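# Spread the towel lengthwise forward beside the basket

## Task

From the robot's point of view, leave the towel with its long edges running straight forward toward the far side of the table. It must lie flat in a single layer, at least one finger-width in from every table edge, at least two finger-widths away from the basket's rim, and more than a hand-width away from each arm's column. The basket must stay upright with all of its base on the table, no more than three finger-widths from its starting spot and turned about the same way as before. Finish by releasing everything and pulling the grippers away. Nothing may count on the robot holding it in place at the end.

## Robot and tools

Robot and frames. There are two arms, left_arm and right_arm. Each has six revolute joints and a two-finger parallel gripper. All poses are given in one shared scene frame. Its origin is on the table top midway between the arms. +z is up, +x points out across the table away from the robot, and left_arm sits on the +y side. The names left and right do not refer to sides of any image. The arm roots are at left_arm (+0.041, +0.375, 0) m with quat_wxyz (+0.998, 0, 0, -0.061), and right_arm (-0.046, -0.227, 0) m with quat_wxyz (+0.996, 0, 0, +0.085). Joint ranges in rad, from base to hand: waist -2.618 to 3.054, shoulder 0.000 to 3.142, elbow 0.000 to 3.142, wrist pitch -1.571 to 1.571, wrist yaw -1.571 to 1.571, wrist roll -2.094 to 2.094. The elbow never quite reaches straight. In each gripper's own axes, the fingers extend along +z and separate along y. end_effector_position is the point between the finger pads, roughly 1 cm short of the fingertips.

The row format is shared by execute_actions and move. A row has 14 numbers, each in [-1, 1]. The first seven are left_arm: dx, dy, dz, rx, ry, rz, opening. The next seven are right_arm in the same order. Always send all 14, even if one arm should stay still. dx to rz are relative offsets, not a pose. They are expressed in that gripper's own axes, and 1.0 stands for 0.6 m of travel or 180 degrees. rx, ry, rz form a single rotation vector. Opening is absolute, not an offset: +1 means fully open (0.094 m) and -1 means shut.

execute_actions(actions). actions is a list of actions, and each action is a table of up to 15 rows. Each row runs for one control step of 1/30 s. If a table has fewer than 15 rows, its last row repeats until the 15 steps (0.5 s) are used up. Every row in an action is measured from the gripper pose at the start of that action, so the rows do not add up. For the first action of a call, that start pose is the last pose reported in the scene. An empty list moves nothing and just returns the state and images.

move(target, speed, blocking). target is one 14-number row. Its offsets count from the pose in the most recent result that showed one. Each gripper follows a straight line toward its goal, and the two paths finish together, taking between 0.5 and 10 s. A move that would need longer stops at 10 s without reaching its goal. speed is the top path speed in m/s, from 0.002 to 0.5, with 0.25 as the default. Rotation may go up to twice that value in rad/s. The opening is sent as the move starts. Paths do not avoid obstacles or the other arm. Grippers trail behind the path, can drift off it, and can overshoot the speed, mostly near full reach. Faster moves, and goals set deeper past a contact, hit and press harder. With blocking=false the call returns after 0.5 s while the arm keeps going. Until the end of that move appears in a result, use wait or stop before sending other moves or actions. The result adds a "move:" line with the ending (done, off_target, moving, held or fault), any limits that acted, and each gripper's remaining distance. limits=paced means the command was clipped. limits=held means some steps were blocked, and the arm may then speed up sharply.

wait(seconds) takes 0 to 10 s. The arms keep their last command and any running move carries on. stop() brakes a running move, which needs some room to do so. The fingers keep moving. zoom_image(camera, region) gives a closer look at part of the latest image. camera is one of cam_head_left, cam_head_right, cam_high, cam_left_wrist, cam_right_wrist. region is [x0, y0, x1, y1] in pixels from the top-left, at most 504 by 504. All images are 504x504. read_manual(section) returns only the "licences" text. finished_scene(scene) takes the current scene's number and ends that scene for good, so call it only once the goal holds on its own.

Motion control. On each control step, the commanded pose is cut back to within 70 mm and 16 degrees of the measured pose. The inverse kinematics favours position over orientation. A large offset may therefore need several actions, and the arm stops at its last clipped pose. Arms tend to settle a centimetre or more below the goal, and repeated zero offsets let them sag further. To keep an arm in place, send it the offset back to its wanted pose in the first call of a reply, then zeros afterwards, and aim higher if it still hangs low. The simulation keeps running while you think.

Results. The state line reads left_arm: … | right_arm: … and gives each gripper's position (m) and quat_wxyz. These readings can be wrong, more so at long reach. "Hand target" is the pose the controller is currently driving toward. A "pose unreachable" line means the clearance check altered or blocked the named arm's command. Step readings show positions partway through an action, and HELD marks steps where part of an arm's row was held back. grip_measured is the opening on the command scale, with up to about 1 mm of fixed error. The last Joint positions value is the opening in metres. To hold something, command about 0.03 below grip_measured for a firm grip, or less for a gentle one. Pads push about 50 to 62 N, less on items thinner than about 2 mm. Held items may sometimes get pulled briefly.

Hazards. Do not knock or drop the towel or basket off the table. Never let the arms hit or press each other. Avoid slams, drops and hard pushes. A motor that holds a load heats up: MOTOR HOT appears at 75 °C, the arm stops for 10 s at 90 °C, and at 100 °C it goes limp and falls. These are reported as OVER-TEMPERATURE FAULT lines. Any FAULT stop costs time. A quick, smooth, low-effort run is preferred.

Each tool is called after "Emit:" as name(argument=value, ...) on one line, values as JSON.

## Session

Emit:
execute_actions(actions=[])

Scene clock: 0.00 s.
left_arm: end_effector_position=(+0.2258, +0.0800, +0.3309) grip_measured=+1.000 end_effector_quat_wxyz=(+0.416, +0.655, +0.393, +0.493) | right_arm: end_effector_position=(+0.5725, -0.2925, +0.2265) grip_measured=+1.000 end_effector_quat_wxyz=(+0.458, +0.060, +0.884, +0.075)
Joint positions: left_arm=[-1.409  1.353  1.231 -0.584 -1.31   1.212  0.094] | right_arm=[-0.34   2.186  2.083 -0.519 -0.217  0.078  0.094]
Joint velocities: left_arm=[-0.032  0.002  0.007  0.066 -0.022 -0.022  0.   ] | right_arm=[ 0.002 -0.002  0.002 -0.022 -0.007  0.007  0.   ]
Motor temperatures (°C, as the motors report them): left_arm=[27 27 28 28 28 26] | right_arm=[25 27 27 27 25 26]
Hand target (left_arm): +0.226, +0.083, +0.336; +0.420, +0.650, +0.397, +0.494
Hand target (right_arm): +0.574, -0.292, +0.239; +0.471, +0.056, +0.877, +0.075

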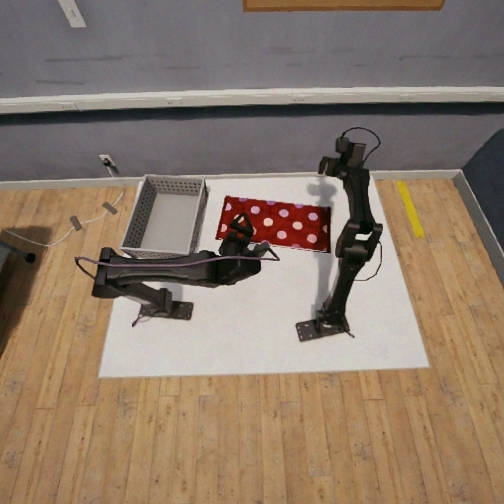

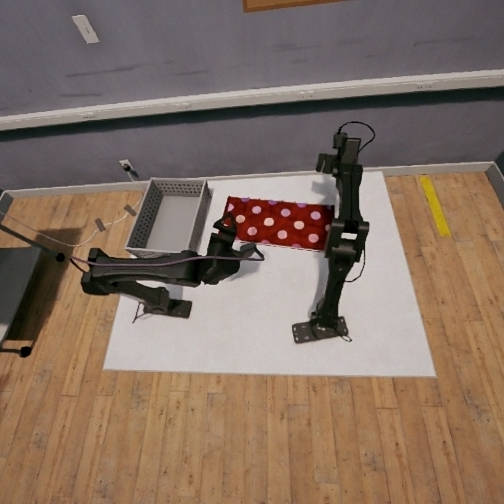

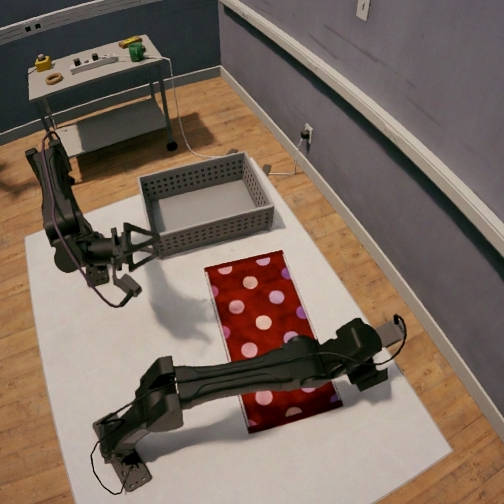

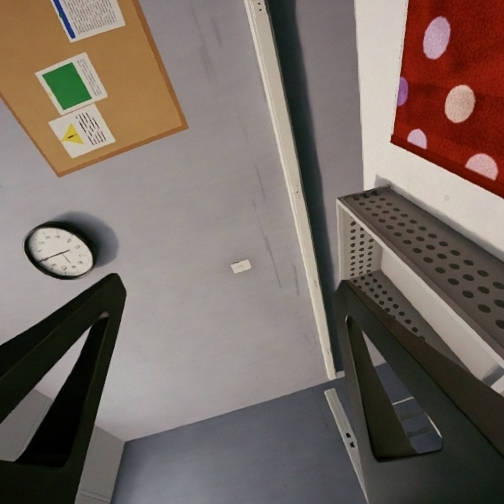

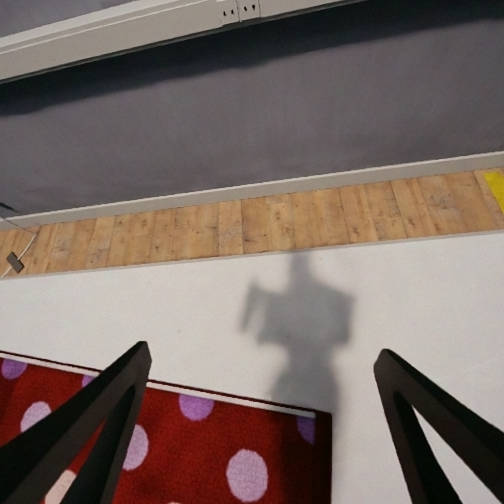

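Emit:
zoom_image(camera="cam_high", region=[170,230,390,450])

Emit:
zoom_image(camera="cam_head_left", region=[190,160,370,280])

Region (170, 230, 390, 450) of cam_high's 504x504 image, scaled by 2.291, with more detail than that image has.

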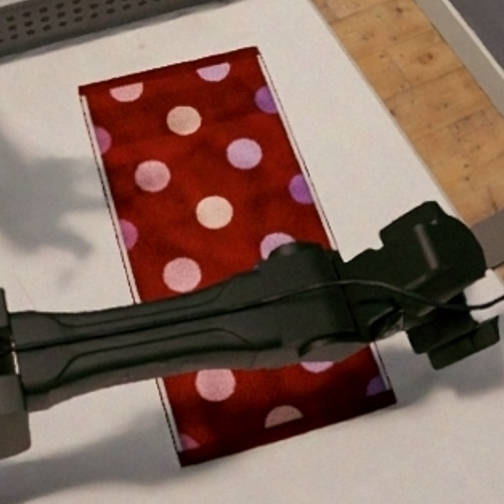

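Region (190, 160, 370, 280) of cam_head_left's 504x504 image, scaled by 2.800, with more detail than that image has.

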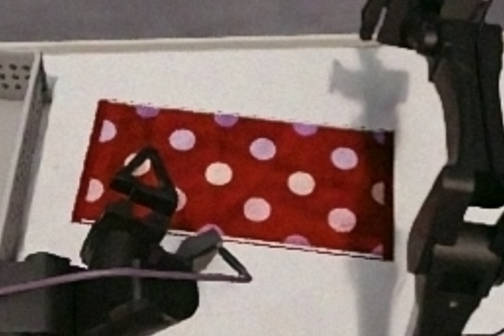

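Emit:
move(target=[-0.08,-0.233,0.042,0.453,0.001,-0.175,1,0.332,-0.049,-0.132,0.248,0.213,0.368,1])

Scene clock: 4.20 s.
left_arm: end_effector_position=(+0.2241, +0.0787, +0.1803) grip_measured=+1.000 end_effector_quat_wxyz=(+0.008, +0.645, +0.764, +0.003) | right_arm: end_effector_position=(+0.3893, -0.2864, +0.0989) grip_measured=+1.000 end_effector_quat_wxyz=(-0.009, +0.638, +0.770, +0.001)
Joint positions: left_arm=[-0.902  1.876  1.869 -1.55  -0.011  0.378  0.094] | right_arm=[-0.313  2.283  2.157 -1.459 -0.01   1.243  0.094]
Joint velocities: left_arm=[ 0.012  0.007 -0.017 -0.022 -0.007 -0.022  0.   ] | right_arm=[-0.002  0.002 -0.012  0.022 -0.066  0.066  0.   ]
Motor temperatures (°C, as the motors report them): left_arm=[27 27 28 28 28 26] | right_arm=[25 29 27 27 25 26]
Hand target (left_arm): +0.224, +0.078, +0.183; +0.003, +0.646, +0.763, -0.002
Hand target (right_arm): +0.392, -0.291, +0.106; -0.001, +0.645, +0.764, +0.003
Off the commanded pose (left_arm): 0.002 m, 1 deg.
Off the commanded pose (right_arm): 0.010 m, 1 deg.
move: done
camera_calibration (this result's frames):
cam_left_wrist: T_world_to_cam=[[-0.97281, -0.230328, 0.0242658, 0.224055], [-0.149056, 0.702831, 0.695565, -0.128196], [-0.177263, 0.673036, -0.718053, 0.21531], [0, 0, 0, 1]] pos_world=[0.237021, -0.00320459, 0.238336]
cam_right_wrist: T_world_to_cam=[[-0.968501, -0.248984, 0.00360377, 0.307565], [-0.210458, 0.826204, 0.522585, 0.318198], [-0.133093, 0.505365, -0.85258, 0.373223], [0, 0, 0, 1]] pos_world=[0.414517, -0.374931, 0.150808]

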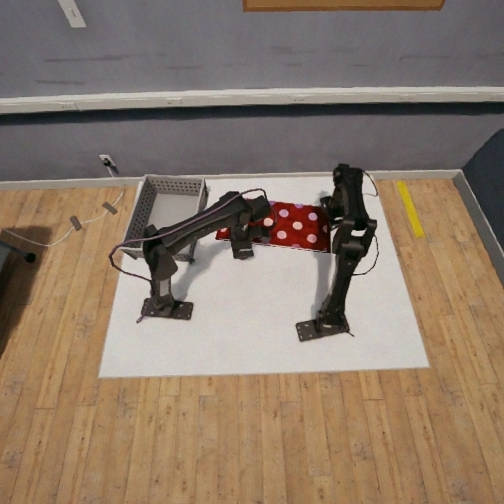

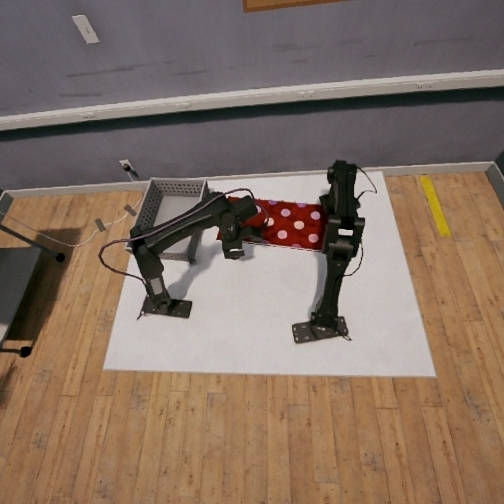

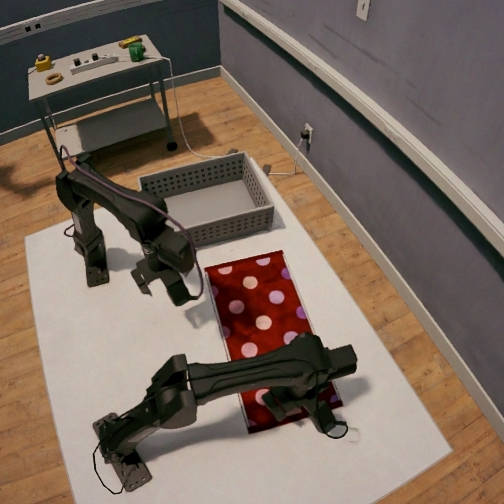

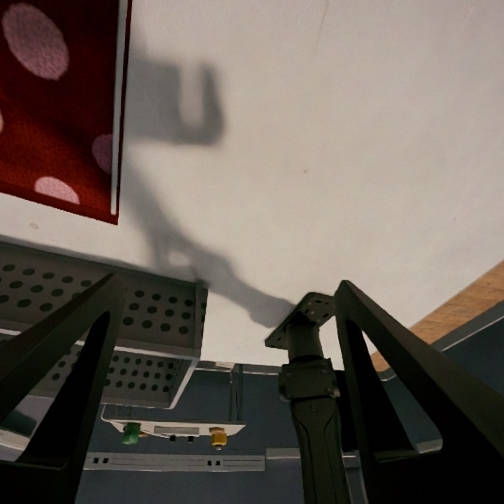

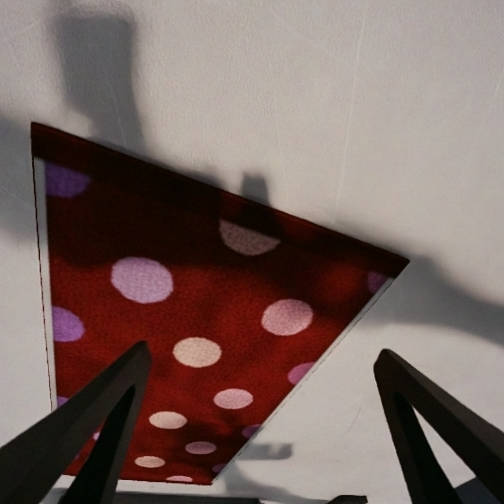

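Emit:
move(target=[0.037,0.279,0.245,0,0,0,1,0.023,0.023,0.11,0,0,0,1])

Emit:
move(target=[0,0,0.045,0,0,0,1,0,0,0.04,0,0,0,1], speed=0.03)

Scene clock: 5.97 s.
left_arm: end_effector_position=(+0.3793, +0.1354, +0.0307) grip_measured=+1.000 end_effector_quat_wxyz=(-0.013, +0.642, +0.767, +0.004) | right_arm: end_effector_position=(+0.3983, -0.2739, +0.0350) grip_measured=+1.000 end_effector_quat_wxyz=(-0.011, +0.640, +0.769, +0.003)
Joint positions: left_arm=[-0.5    2.195  1.74  -1.141 -0.011  0.77   0.094] | right_arm=[-0.285  2.321  1.968 -1.232 -0.016  1.274  0.094]
Joint velocities: left_arm=[-0.007 -0.012  0.017 -0.007 -0.007  0.007  0.   ] | right_arm=[ 0.017 -0.012  0.002  0.022 -0.125 -0.051  0.   ]
Motor temperatures (°C, as the motors report them): left_arm=[27 28 28 28 28 26] | right_arm=[25 29 27 27 25 26]
Hand target (left_arm): +0.387, +0.127, +0.037; +0.008, +0.646, +0.764, +0.003
Hand target (right_arm): +0.398, -0.270, +0.033; -0.009, +0.638, +0.770, +0.001
Off the commanded pose (left_arm): 0.013 m, 2 deg.
Off the commanded pose (right_arm): 0.005 m, 0 deg.
move: off_target (left_arm)
camera_calibration (this result's frames):
cam_left_wrist: T_world_to_cam=[[-0.969319, -0.241322, 0.0467396, 0.391178], [-0.134669, 0.68044, 0.720323, -0.0440789], [-0.205633, 0.691928, -0.692062, 0.104674], [0, 0, 0, 1]] pos_world=[0.394765, 0.0519658, 0.0859086]
cam_right_wrist: T_world_to_cam=[[-0.969371, -0.245591, 0.00211303, 0.320958], [-0.207546, 0.82374, 0.527614, 0.341213], [-0.131318, 0.511016, -0.849481, 0.314359], [0, 0, 0, 1]] pos_world=[0.423225, -0.362889, 0.0863349]

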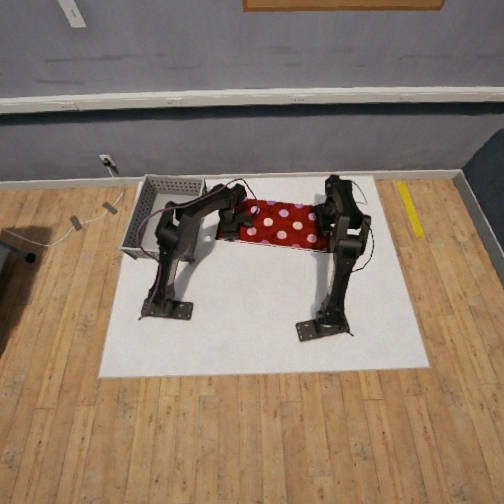

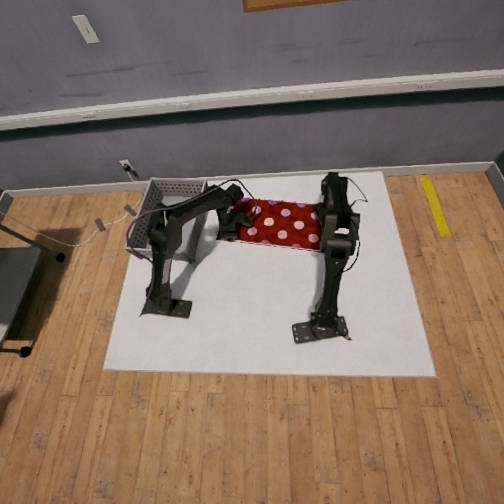

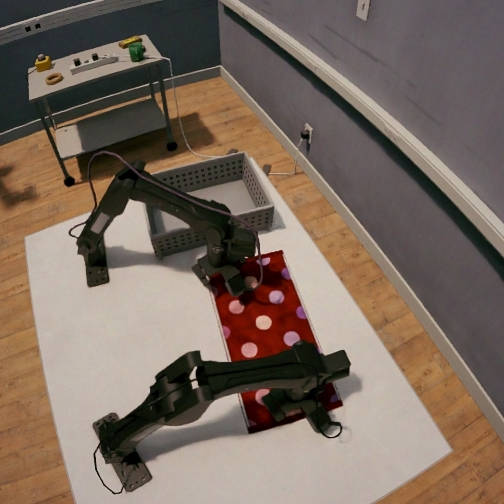

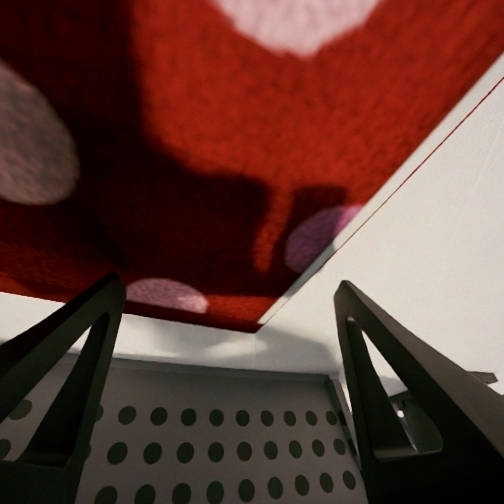

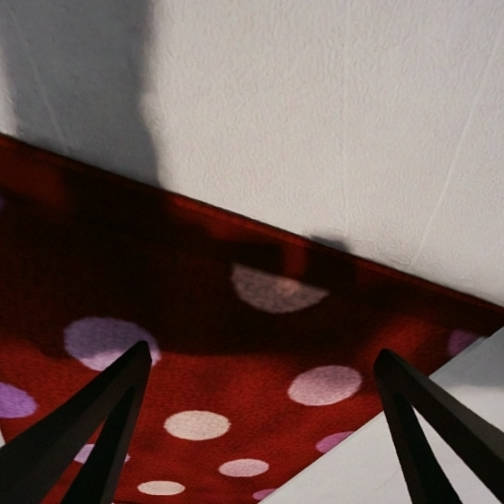

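Scene clock: 7.10 s.
left_arm: end_effector_position=(+0.3781, +0.1368, +0.0213) grip_measured=+1.000 end_effector_quat_wxyz=(-0.012, +0.642, +0.767, +0.006) | right_arm: end_effector_position=(+0.3984, -0.2732, +0.0219) grip_measured=+1.000 end_effector_quat_wxyz=(-0.009, +0.640, +0.769, +0.006)
Joint positions: left_arm=[-0.5    2.195  1.702 -1.101 -0.013  0.77   0.094] | right_arm=[-0.285  2.322  1.918 -1.174 -0.021  1.274  0.094]
Joint velocities: left_arm=[ 0.002  0.002 -0.022 -0.037 -0.037 -0.037  0.   ] | right_arm=[ 0.002 -0.017  0.002 -0.051 -0.081 -0.007  0.   ]
Motor temperatures (°C, as the motors report them): left_arm=[27 28 28 28 28 26] | right_arm=[25 29 27 27 25 26]
Hand target (left_arm): +0.378, +0.136, +0.004; -0.013, +0.642, +0.767, +0.004
Hand target (right_arm): +0.397, -0.274, +0.011; -0.011, +0.640, +0.769, +0.003
Off the commanded pose (left_arm): 0.018 m, 0 deg.
Off the commanded pose (right_arm): 0.011 m, 0 deg.
move: off_target (left_arm, right_arm)
camera_calibration (this result's frames):
cam_left_wrist: T_world_to_cam=[[-0.969463, -0.241302, 0.0437639, 0.390896], [-0.136709, 0.67991, 0.720439, -0.0375169], [-0.203599, 0.692456, -0.692136, 0.0960924], [0, 0, 0, 1]] pos_world=[0.393395, 0.0532923, 0.0764305]
cam_right_wrist: T_world_to_cam=[[-0.969371, -0.24554, -0.00543807, 0.321466], [-0.211163, 0.821938, 0.528988, 0.348448], [-0.125418, 0.513934, -0.848612, 0.301318], [0, 0, 0, 1]] pos_world=[0.42299, -0.362327, 0.073125]

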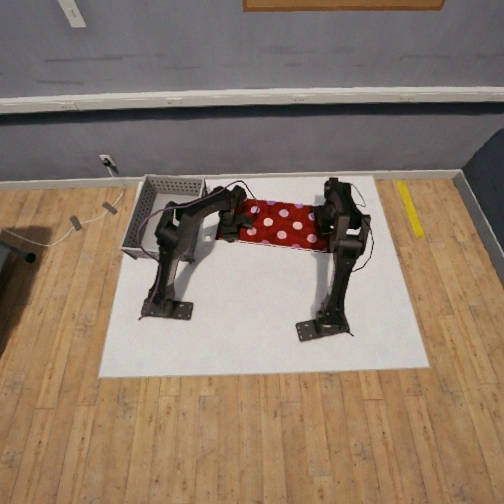

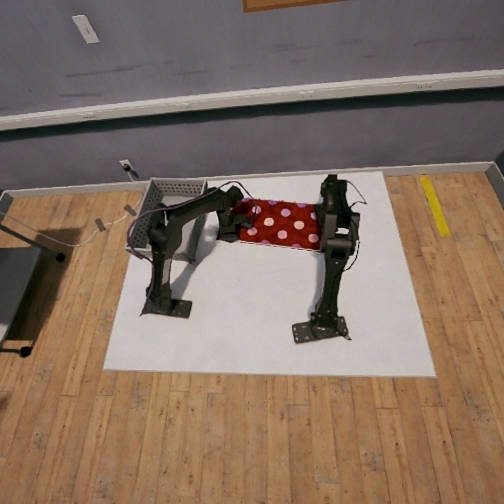

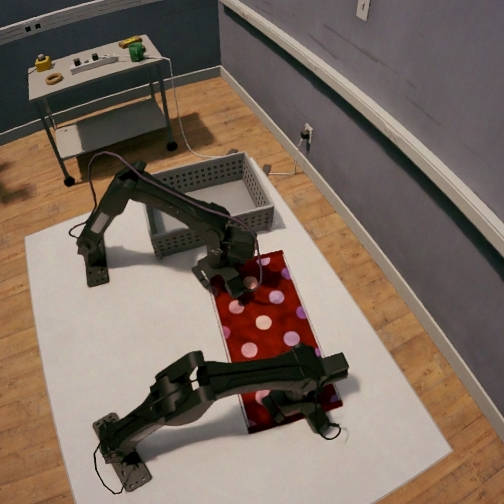

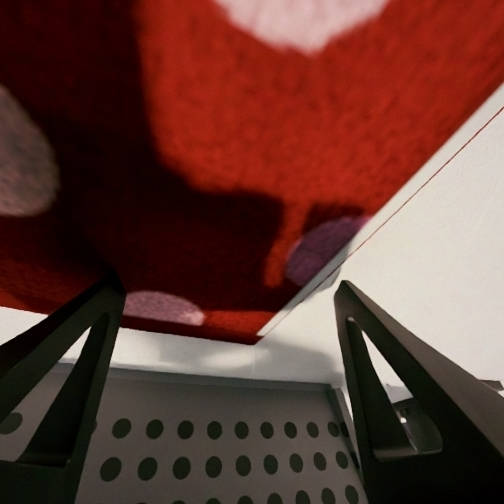

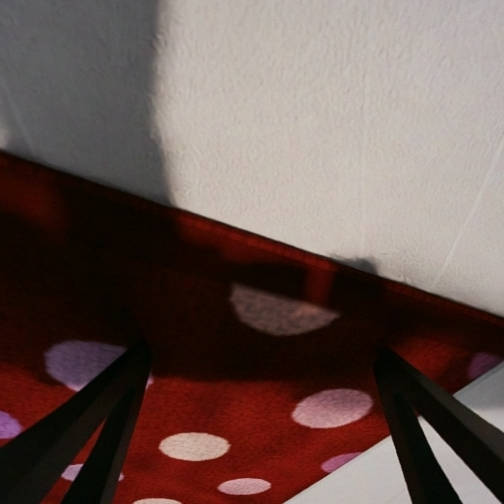

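Emit:
move(target=[-0.025,-0.295,0.05,0,0,-0.139,1,0,0,0.04,0,0,-0.139,1], speed=0.08)

Scene clock: 10.40 s.
left_arm: end_effector_position=(+0.2328, +0.0823, +0.0162) grip_measured=+1.000 end_effector_quat_wxyz=(+0.033, +0.451, +0.892, +0.005) | right_arm: end_effector_position=(+0.4079, -0.2827, +0.0193) grip_measured=+1.000 end_effector_quat_wxyz=(+0.021, +0.476, +0.879, +0.005)
Joint positions: left_arm=[-0.892  1.907  1.243 -0.856 -0.044 -0.079  0.094] | right_arm=[-0.293  2.314  1.892 -1.105  0.006  0.87   0.094]
Joint velocities: left_arm=[ 0.007  0.017 -0.002 -0.022 -0.007 -0.022  0.   ] | right_arm=[ 0.007 -0.017  0.007  0.11   0.125 -0.022  0.   ]
Motor temperatures (°C, as the motors report them): left_arm=[27 28 28 28 28 26] | right_arm=[25 30 27 27 25 26]
Hand target (left_arm): +0.208, +0.092, -0.007; -0.011, +0.459, +0.888, +0.009
Hand target (right_arm): +0.397, -0.273, -0.001; -0.008, +0.459, +0.889, +0.008
Off the commanded pose (left_arm): 0.037 m, 5 deg.
Off the commanded pose (right_arm): 0.025 m, 4 deg.
move: off_target (left_arm, right_arm)
camera_calibration (this result's frames):
cam_left_wrist: T_world_to_cam=[[-0.7651, -0.643906, 0.00266363, 0.223443], [-0.481721, 0.575124, 0.661194, 0.0732367], [-0.427279, 0.504596, -0.75021, 0.169179], [0, 0, 0, 1]] pos_world=[0.278523, 0.0163891, 0.0779011]
cam_right_wrist: T_world_to_cam=[[-0.79902, -0.6004, -0.0329723, 0.159036], [-0.539566, 0.691701, 0.480019, 0.457736], [-0.265396, 0.401336, -0.876638, 0.33095], [0, 0, 0, 1]] pos_world=[0.461885, -0.353953, 0.0756452]

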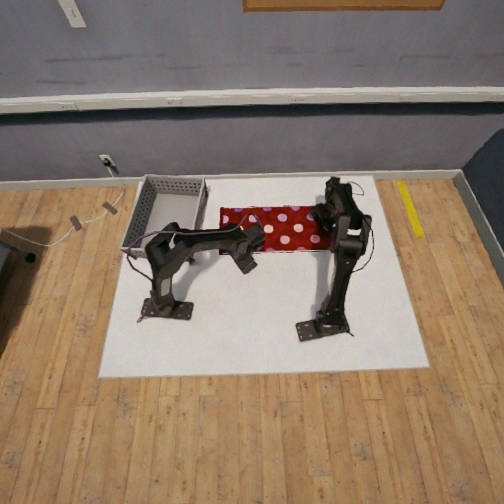

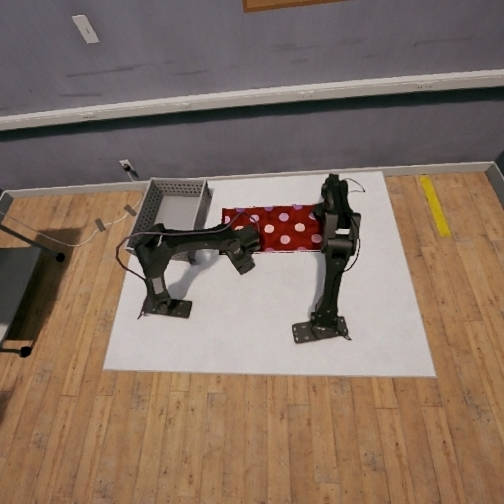

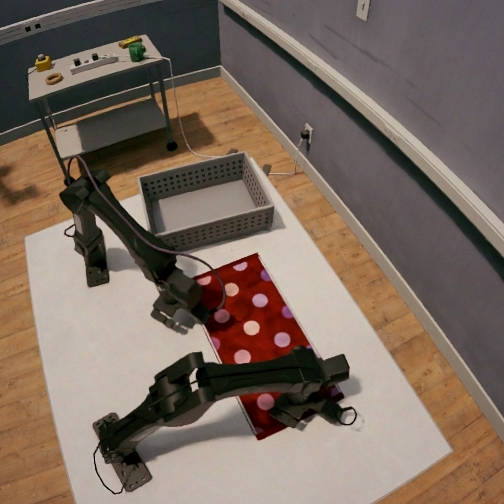

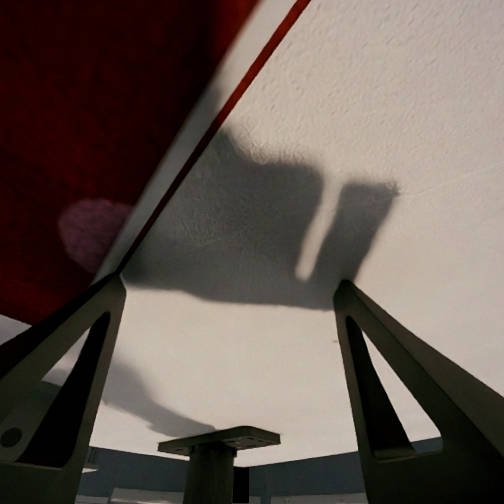

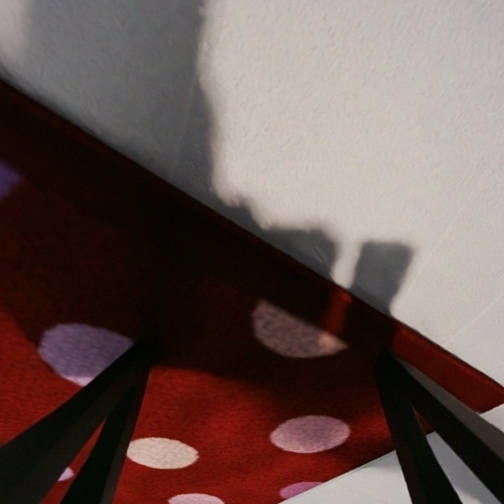

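Emit:
move(target=[0,0,-0.05,0,0,0,-1,0,0,-0.05,0,0,0,-1])

Emit:
move(target=[-0.058,0.17,-0.01,0,0,-0.3,-1,0,0,-0.01,0,0,-0.315,-1], speed=0.4)

Emit:
move(target=[0,0,0.075,0,0,0,-1,0,0,0.075,0,0,0,-1], speed=0.05)

Scene clock: 11.50 s.
left_arm: end_effector_position=(+0.2287, +0.0862, +0.0336) grip_measured=-0.982 end_effector_quat_wxyz=(+0.022, +0.450, +0.893, +0.008) | right_arm: end_effector_position=(+0.4009, -0.2814, +0.0340) grip_measured=-0.985 end_effector_quat_wxyz=(+0.005, +0.477, +0.879, +0.001)
Joint positions: left_arm=[-0.893  1.881  1.284 -0.944 -0.036 -0.08   0.001] | right_arm=[-0.293  2.311  1.947 -1.198  0.002  0.871  0.001]
Joint velocities: left_arm=[ 0.007 -0.022 -0.022  0.037  0.022 -0.051  0.001] | right_arm=[ 0.007 -0.027 -0.027  0.051  0.051  0.037 -0.   ]
Motor temperatures (°C, as the motors report them): left_arm=[27 29 28 28 28 26] | right_arm=[25 30 28 27 25 26]
Hand target (left_arm): +0.231, +0.083, +0.046; +0.033, +0.451, +0.892, +0.005
Hand target (right_arm): +0.407, -0.282, +0.049; +0.022, +0.476, +0.879, +0.006
Off the commanded pose (left_arm): 0.013 m, 1 deg.
Off the commanded pose (right_arm): 0.016 m, 2 deg.
move: off_target (left_arm, right_arm)
camera_calibration (this result's frames):
cam_left_wrist: T_world_to_cam=[[-0.764475, -0.644614, 0.00714122, 0.222476], [-0.470169, 0.565103, 0.677938, 0.0551109], [-0.441044, 0.514908, -0.735085, 0.180312], [0, 0, 0, 1]] pos_world=[0.275514, 0.0194239, 0.0935942]
cam_right_wrist: T_world_to_cam=[[-0.800389, -0.599391, -0.0103517, 0.15479], [-0.522105, 0.688493, 0.503373, 0.437294], [-0.29459, 0.408299, -0.864007, 0.35474], [0, 0, 0, 1]] pos_world=[0.456708, -0.353134, 0.0879777]

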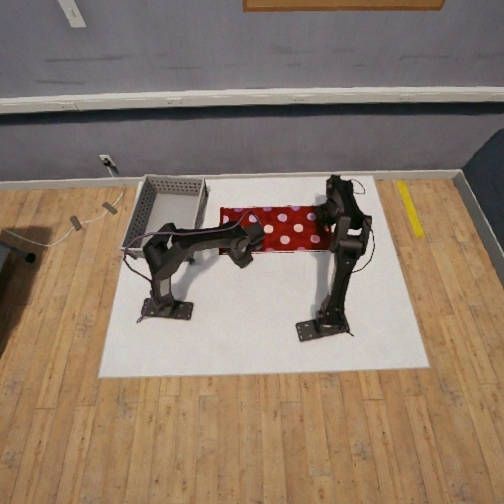

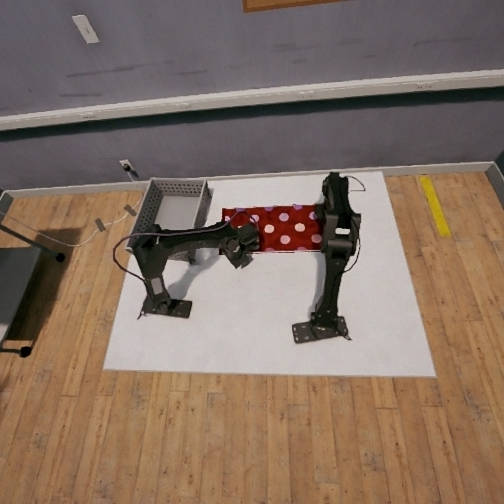

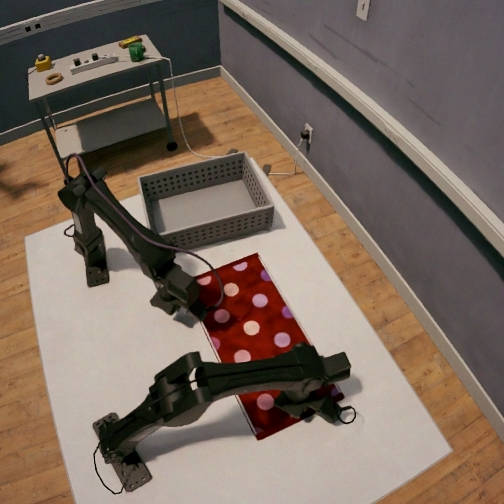

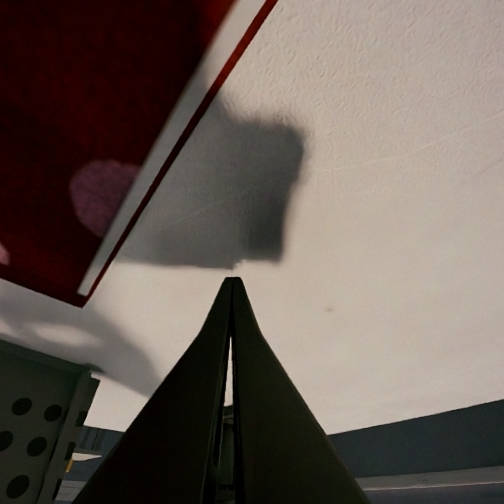

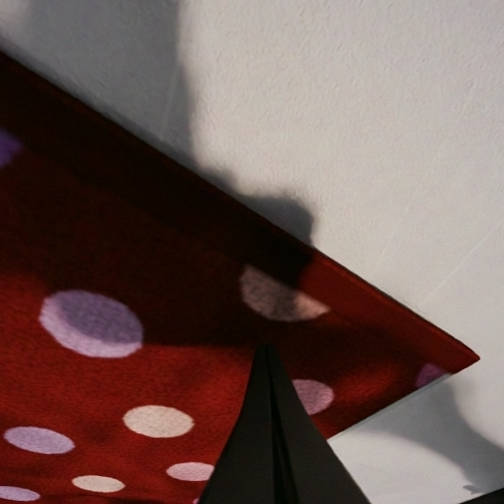

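Scene clock: 13.40 s.
left_arm: end_effector_position=(+0.3288, +0.1196, +0.0437) grip_measured=-0.982 end_effector_quat_wxyz=(+0.029, +0.001, +1.000, -0.006) | right_arm: end_effector_position=(+0.3973, -0.2808, +0.0340) grip_measured=-0.985 end_effector_quat_wxyz=(-0.003, +0.007, +1.000, -0.000)
Joint positions: left_arm=[-0.619  1.997  1.487 -1.011 -0.031 -0.738  0.001] | right_arm=[-0.293  2.311  1.947 -1.213  0.001 -0.109  0.001]
Joint velocities: left_arm=[-0.007 -0.017  0.002 -0.037 -0.007  0.022 -0.001] | right_arm=[-0.022 -0.027 -0.002  0.007 -0.007 -0.037 -0.   ]
Motor temperatures (°C, as the motors report them): left_arm=[27 29 28 28 28 26] | right_arm=[25 30 28 27 25 26]
Hand target (left_arm): +0.330, +0.119, +0.045; +0.024, -0.004, +1.000, -0.003
Hand target (right_arm): +0.401, -0.281, +0.040; +0.004, +0.002, +1.000, -0.002
Off the commanded pose (left_arm): 0.002 m, 1 deg.
Off the commanded pose (right_arm): 0.007 m, 1 deg.
move: done
camera_calibration (this result's frames):
cam_left_wrist: T_world_to_cam=[[0.0595919, -0.9968, 0.0532765, 0.0896122], [-0.750988, -0.00960795, 0.660245, 0.238322], [-0.657621, -0.0793553, -0.749158, 0.357615], [0, 0, 0, 1]] pos_world=[0.408812, 0.119994, 0.105785]
cam_right_wrist: T_world_to_cam=[[0.051891, -0.99864, -0.00504832, -0.298647], [-0.855668, -0.0470672, 0.515381, 0.360559], [-0.514917, -0.0224239, -0.856946, 0.319771], [0, 0, 0, 1]] pos_world=[0.488672, -0.2741, 0.0866943]

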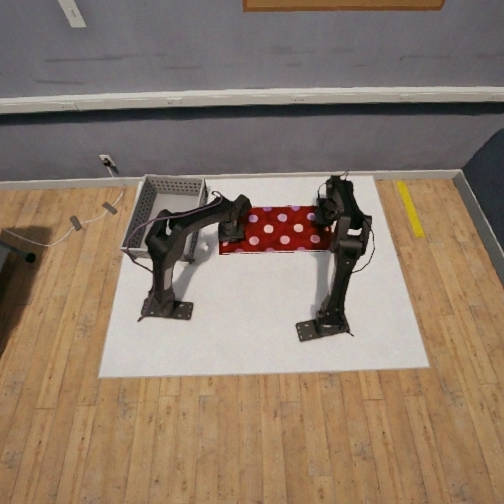

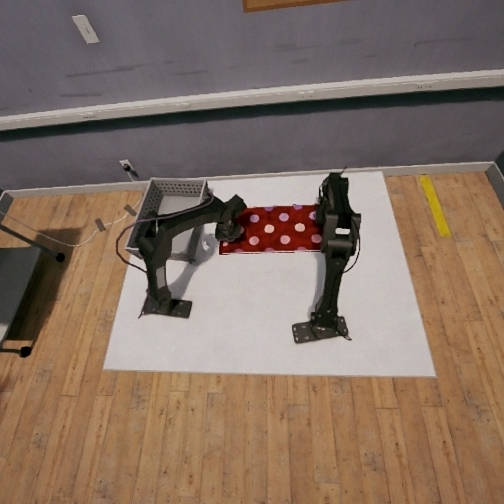

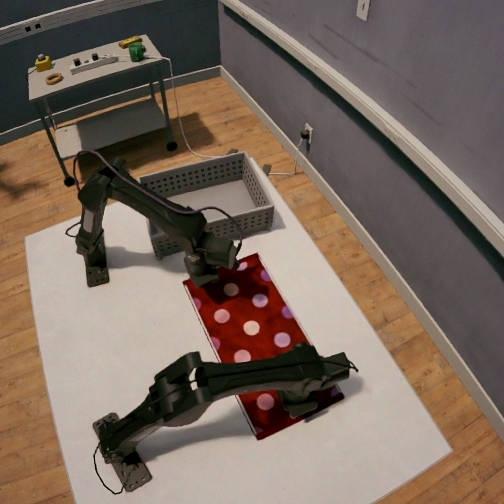

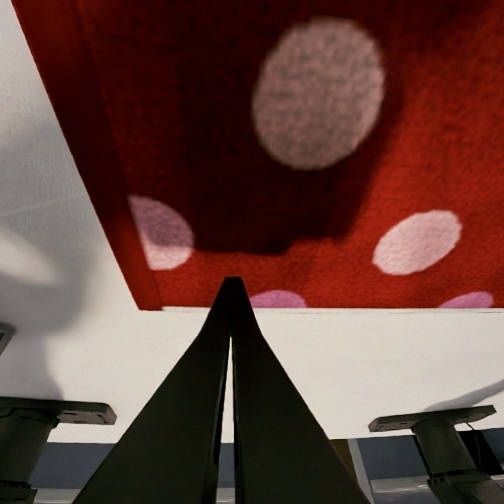

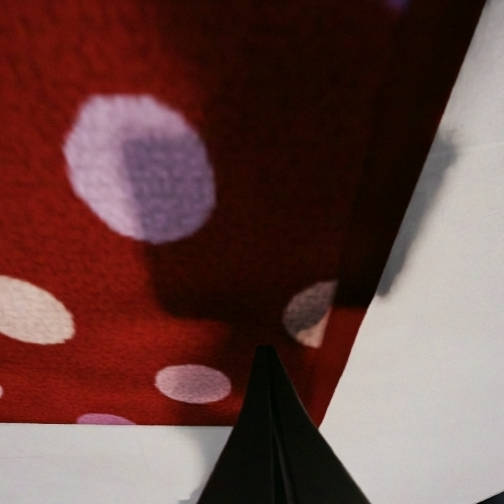

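Scene clock: 14.53 s.
left_arm: end_effector_position=(+0.3282, +0.1202, +0.0193) grip_measured=-0.982 end_effector_quat_wxyz=(+0.027, +0.001, +1.000, -0.004) | right_arm: end_effector_position=(+0.3934, -0.2803, +0.0178) grip_measured=-0.985 end_effector_quat_wxyz=(-0.001, +0.007, +1.000, -0.001)
Joint positions: left_arm=[-0.619  2.027  1.43  -0.928 -0.031 -0.738  0.001] | right_arm=[-0.293  2.3    1.864 -1.136  0.001 -0.109  0.001]
Joint velocities: left_arm=[ 0.002 -0.007  0.012 -0.022 -0.022  0.066 -0.   ] | right_arm=[-0.007 -0.022 -0.017 -0.007 -0.037  0.022 -0.001]
Motor temperatures (°C, as the motors report them): left_arm=[27 29 28 28 28 26] | right_arm=[25 30 28 27 25 26]
Hand target (left_arm): +0.331, +0.119, -0.000; +0.028, +0.001, +1.000, -0.005
Hand target (right_arm): +0.394, -0.281, -0.010; -0.004, +0.007, +1.000, -0.000
Off the commanded pose (left_arm): 0.021 m, 0 deg.
Off the commanded pose (right_arm): 0.029 m, 0 deg.
move: off_target (left_arm, right_arm)
camera_calibration (this result's frames):
cam_left_wrist: T_world_to_cam=[[0.0597801, -0.996973, 0.0497171, 0.0915338], [-0.74857, -0.0118254, 0.66295, 0.253409], [-0.660355, -0.076848, -0.747011, 0.339524], [0, 0, 0, 1]] pos_world=[0.408429, 0.120345, 0.0810797]
cam_right_wrist: T_world_to_cam=[[0.0519105, -0.998642, -0.00432009, -0.298076], [-0.857807, -0.0468039, 0.511837, 0.366619], [-0.511344, -0.0228639, -0.859072, 0.302398], [0, 0, 0, 1]] pos_world=[0.484591, -0.273598, 0.0708445]

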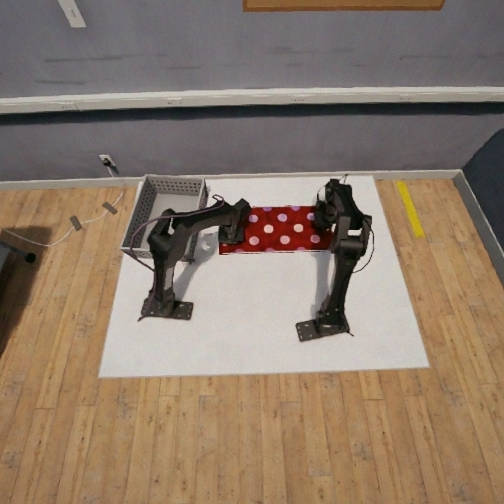

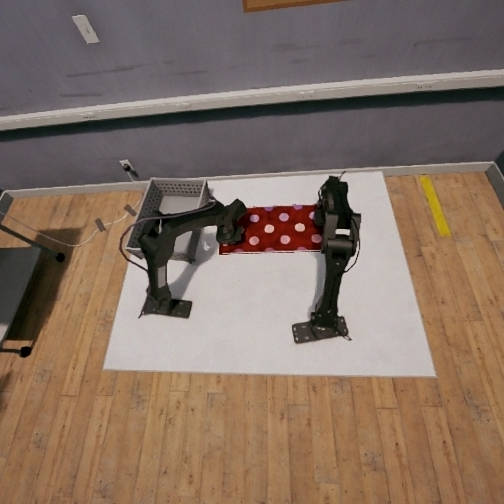

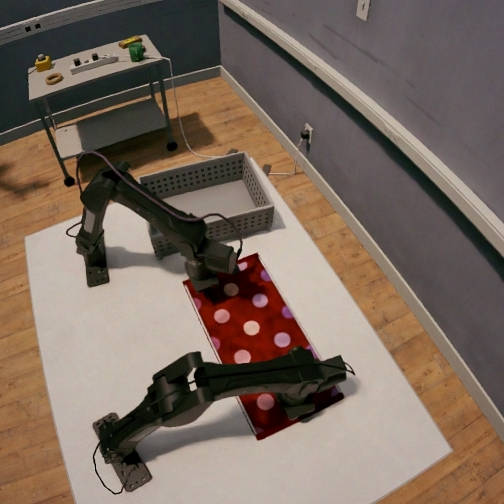

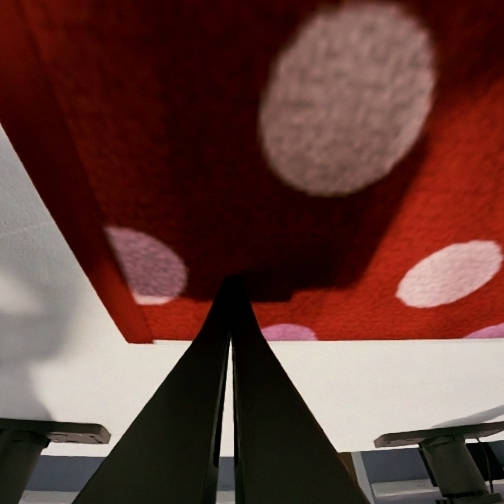

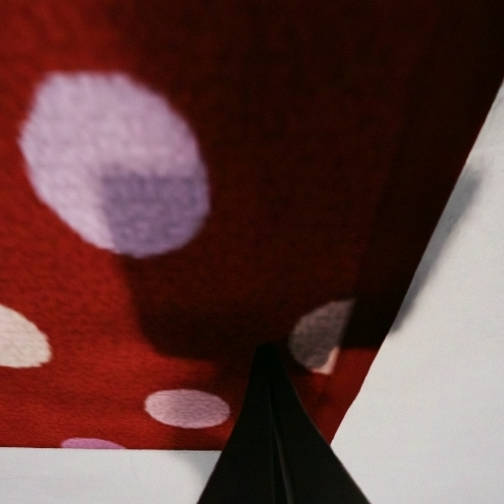

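Emit:
execute_actions(actions=[[[0.08,0,0.035,0,0.01,0,-1,-0.04,0.01,0.035,0,0,0,-1]],[[0.08,0,0.035,0,0.01,0,-1,-0.04,0.03,0.035,0,0,0,-1]],[[0.08,0,0.035,0,0.01,0,-1,-0.03,0.05,0.035,0,0,0,-1]],[[0.08,0,0.035,0,0.01,0,-1,-0.03,0.06,0.035,0,0,0,-1]]])

Scene clock: 16.63 s.
left_arm: end_effector_position=(+0.2922, +0.1103, +0.0175) grip_measured=-0.982 end_effector_quat_wxyz=(+0.226, -0.055, +0.972, -0.009) | right_arm: end_effector_position=(+0.3999, -0.2724, +0.0177) grip_measured=-0.986 end_effector_quat_wxyz=(-0.069, +0.032, +0.993, -0.091)
Joint positions: left_arm=[-0.875  1.812  1.032 -0.537 -0.384 -1.061  0.001] | right_arm=[-0.203  2.492  2.182 -1.402  0.181  0.045  0.001]
Joint velocities: left_arm=[ 0.007 -0.002 -0.017 -0.007 -0.022 -0.051 -0.001] | right_arm=[ 0.002  0.002  0.017 -0.007 -0.051  0.022  0.   ]
Motor temperatures (°C, as the motors report them): left_arm=[27 29 28 28 28 26] | right_arm=[25 30 28 27 25 26]
Hand target (left_arm): +0.256, +0.110, -0.014; +0.149, -0.037, +0.988, -0.012
Hand target (right_arm): +0.413, -0.243, -0.007; -0.058, +0.024, +0.997, -0.049
Off the commanded pose (left_arm): 0.051 m, 9 deg.
Off the commanded pose (right_arm): 0.043 m, 5 deg.
Step readings (end_effector_position; steps 1 to 15: 1st action; 16 to 30: 2nd action; 31 to 45: 3rd action; 46 to 60: 4th action):
0: left_arm (+0.3282, +0.1202, +0.0193) | right_arm (+0.3934, -0.2803, +0.0178)
1: left_arm (+0.3253, +0.1204, +0.0181) | right_arm (+0.3946, -0.2803, +0.0188)
2: left_arm (+0.3219, +0.1207, +0.0189) | right_arm (+0.3979, -0.2803, +0.0184)
4: left_arm (+0.3121, +0.1193, +0.0181) | right_arm (+0.3979, -0.2803, +0.0186)
8: left_arm (+0.3093, +0.1170, +0.0180) | right_arm (+0.3975, -0.2803, +0.0184)
15: left_arm (+0.3094, +0.1169, +0.0181) | right_arm (+0.3974, -0.2802, +0.0184)
16: left_arm (+0.3085, +0.1167, +0.0174) | right_arm (+0.3977, -0.2796, +0.0187)
17: left_arm (+0.3059, +0.1170, +0.0181) | right_arm (+0.3999, -0.2790, +0.0182)
19: left_arm (+0.2995, +0.1147, +0.0178) | right_arm (+0.3997, -0.2783, +0.0184)
23: left_arm (+0.2985, +0.1136, +0.0178) | right_arm (+0.3993, -0.2784, +0.0182)
30: left_arm (+0.2985, +0.1135, +0.0178) | right_arm (+0.3993, -0.2784, +0.0183)
31: left_arm (+0.2983, +0.1134, +0.0171) | right_arm (+0.3990, -0.2778, +0.0182)
32: left_arm (+0.2964, +0.1136, +0.0176) | right_arm (+0.3995, -0.2772, +0.0181)
34: left_arm (+0.2933, +0.1115, +0.0175) | right_arm (+0.3995, -0.2756, +0.0181)
38: left_arm (+0.2938, +0.1113, +0.0176) | right_arm (+0.3995, -0.2753, +0.0181)
45: left_arm (+0.2939, +0.1114, +0.0177) | right_arm (+0.3994, -0.2753, +0.0180)
46: left_arm (+0.2941, +0.1111, +0.0170) | right_arm (+0.3994, -0.2752, +0.0180)
47: left_arm (+0.2929, +0.1113, +0.0170) | right_arm (+0.3998, -0.2746, +0.0175)
49: left_arm (+0.2914, +0.1101, +0.0172) | right_arm (+0.3999, -0.2730, +0.0178)
53: left_arm (+0.2922, +0.1101, +0.0176) | right_arm (+0.4000, -0.2723, +0.0176)
60: end_effector_position above
camera_calibration (this result's frames):
cam_left_wrist: T_world_to_cam=[[0.143096, -0.98411, 0.105126, 0.0571671], [-0.942355, -0.103016, 0.318361, 0.300287], [-0.302473, -0.144623, -0.942122, 0.219968], [0, 0, 0, 1]] pos_world=[0.341331, 0.119006, 0.105627]
cam_right_wrist: T_world_to_cam=[[0.0130087, -0.985329, 0.17017, -0.274406], [-0.777827, 0.0969715, 0.620952, 0.377837], [-0.628344, -0.14044, -0.765154, 0.318926], [0, 0, 0, 1]] pos_world=[0.497856, -0.26223, 0.0561047]

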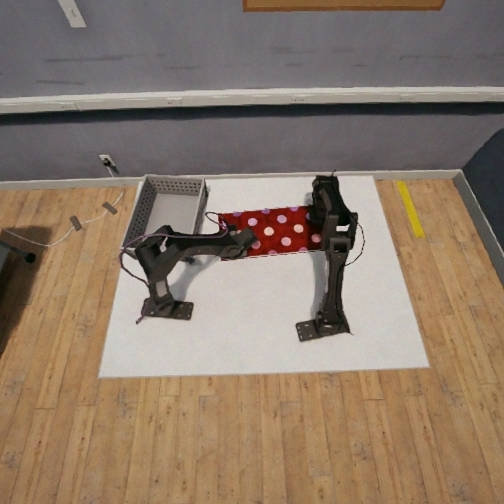

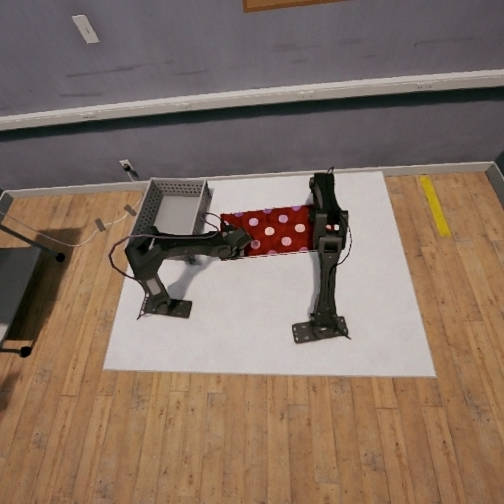

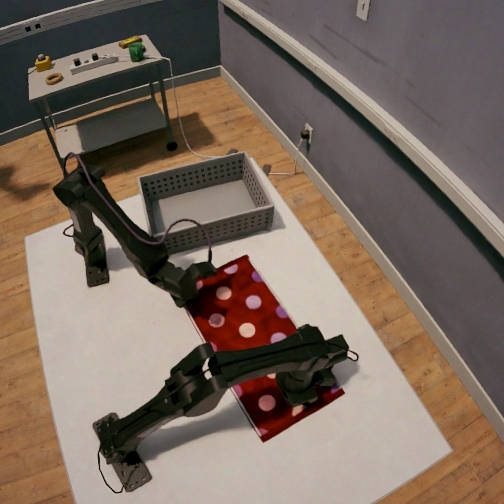

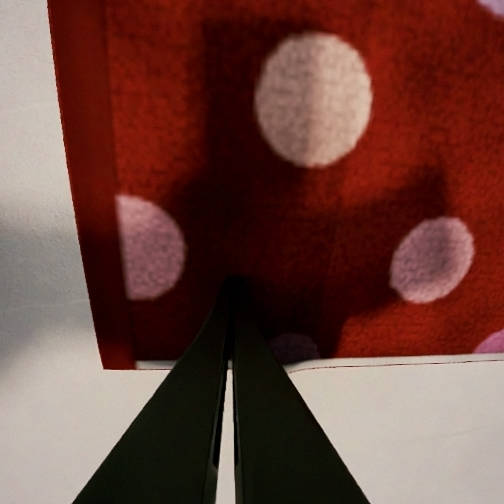

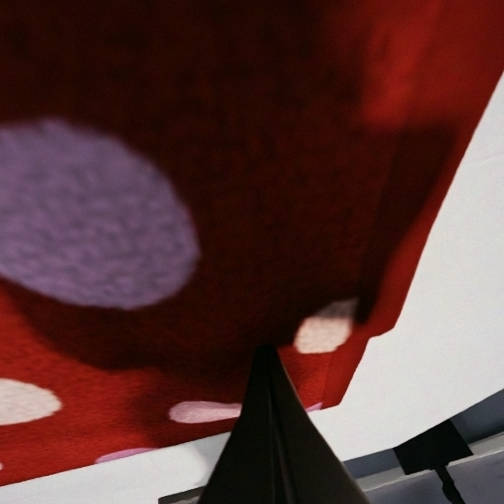

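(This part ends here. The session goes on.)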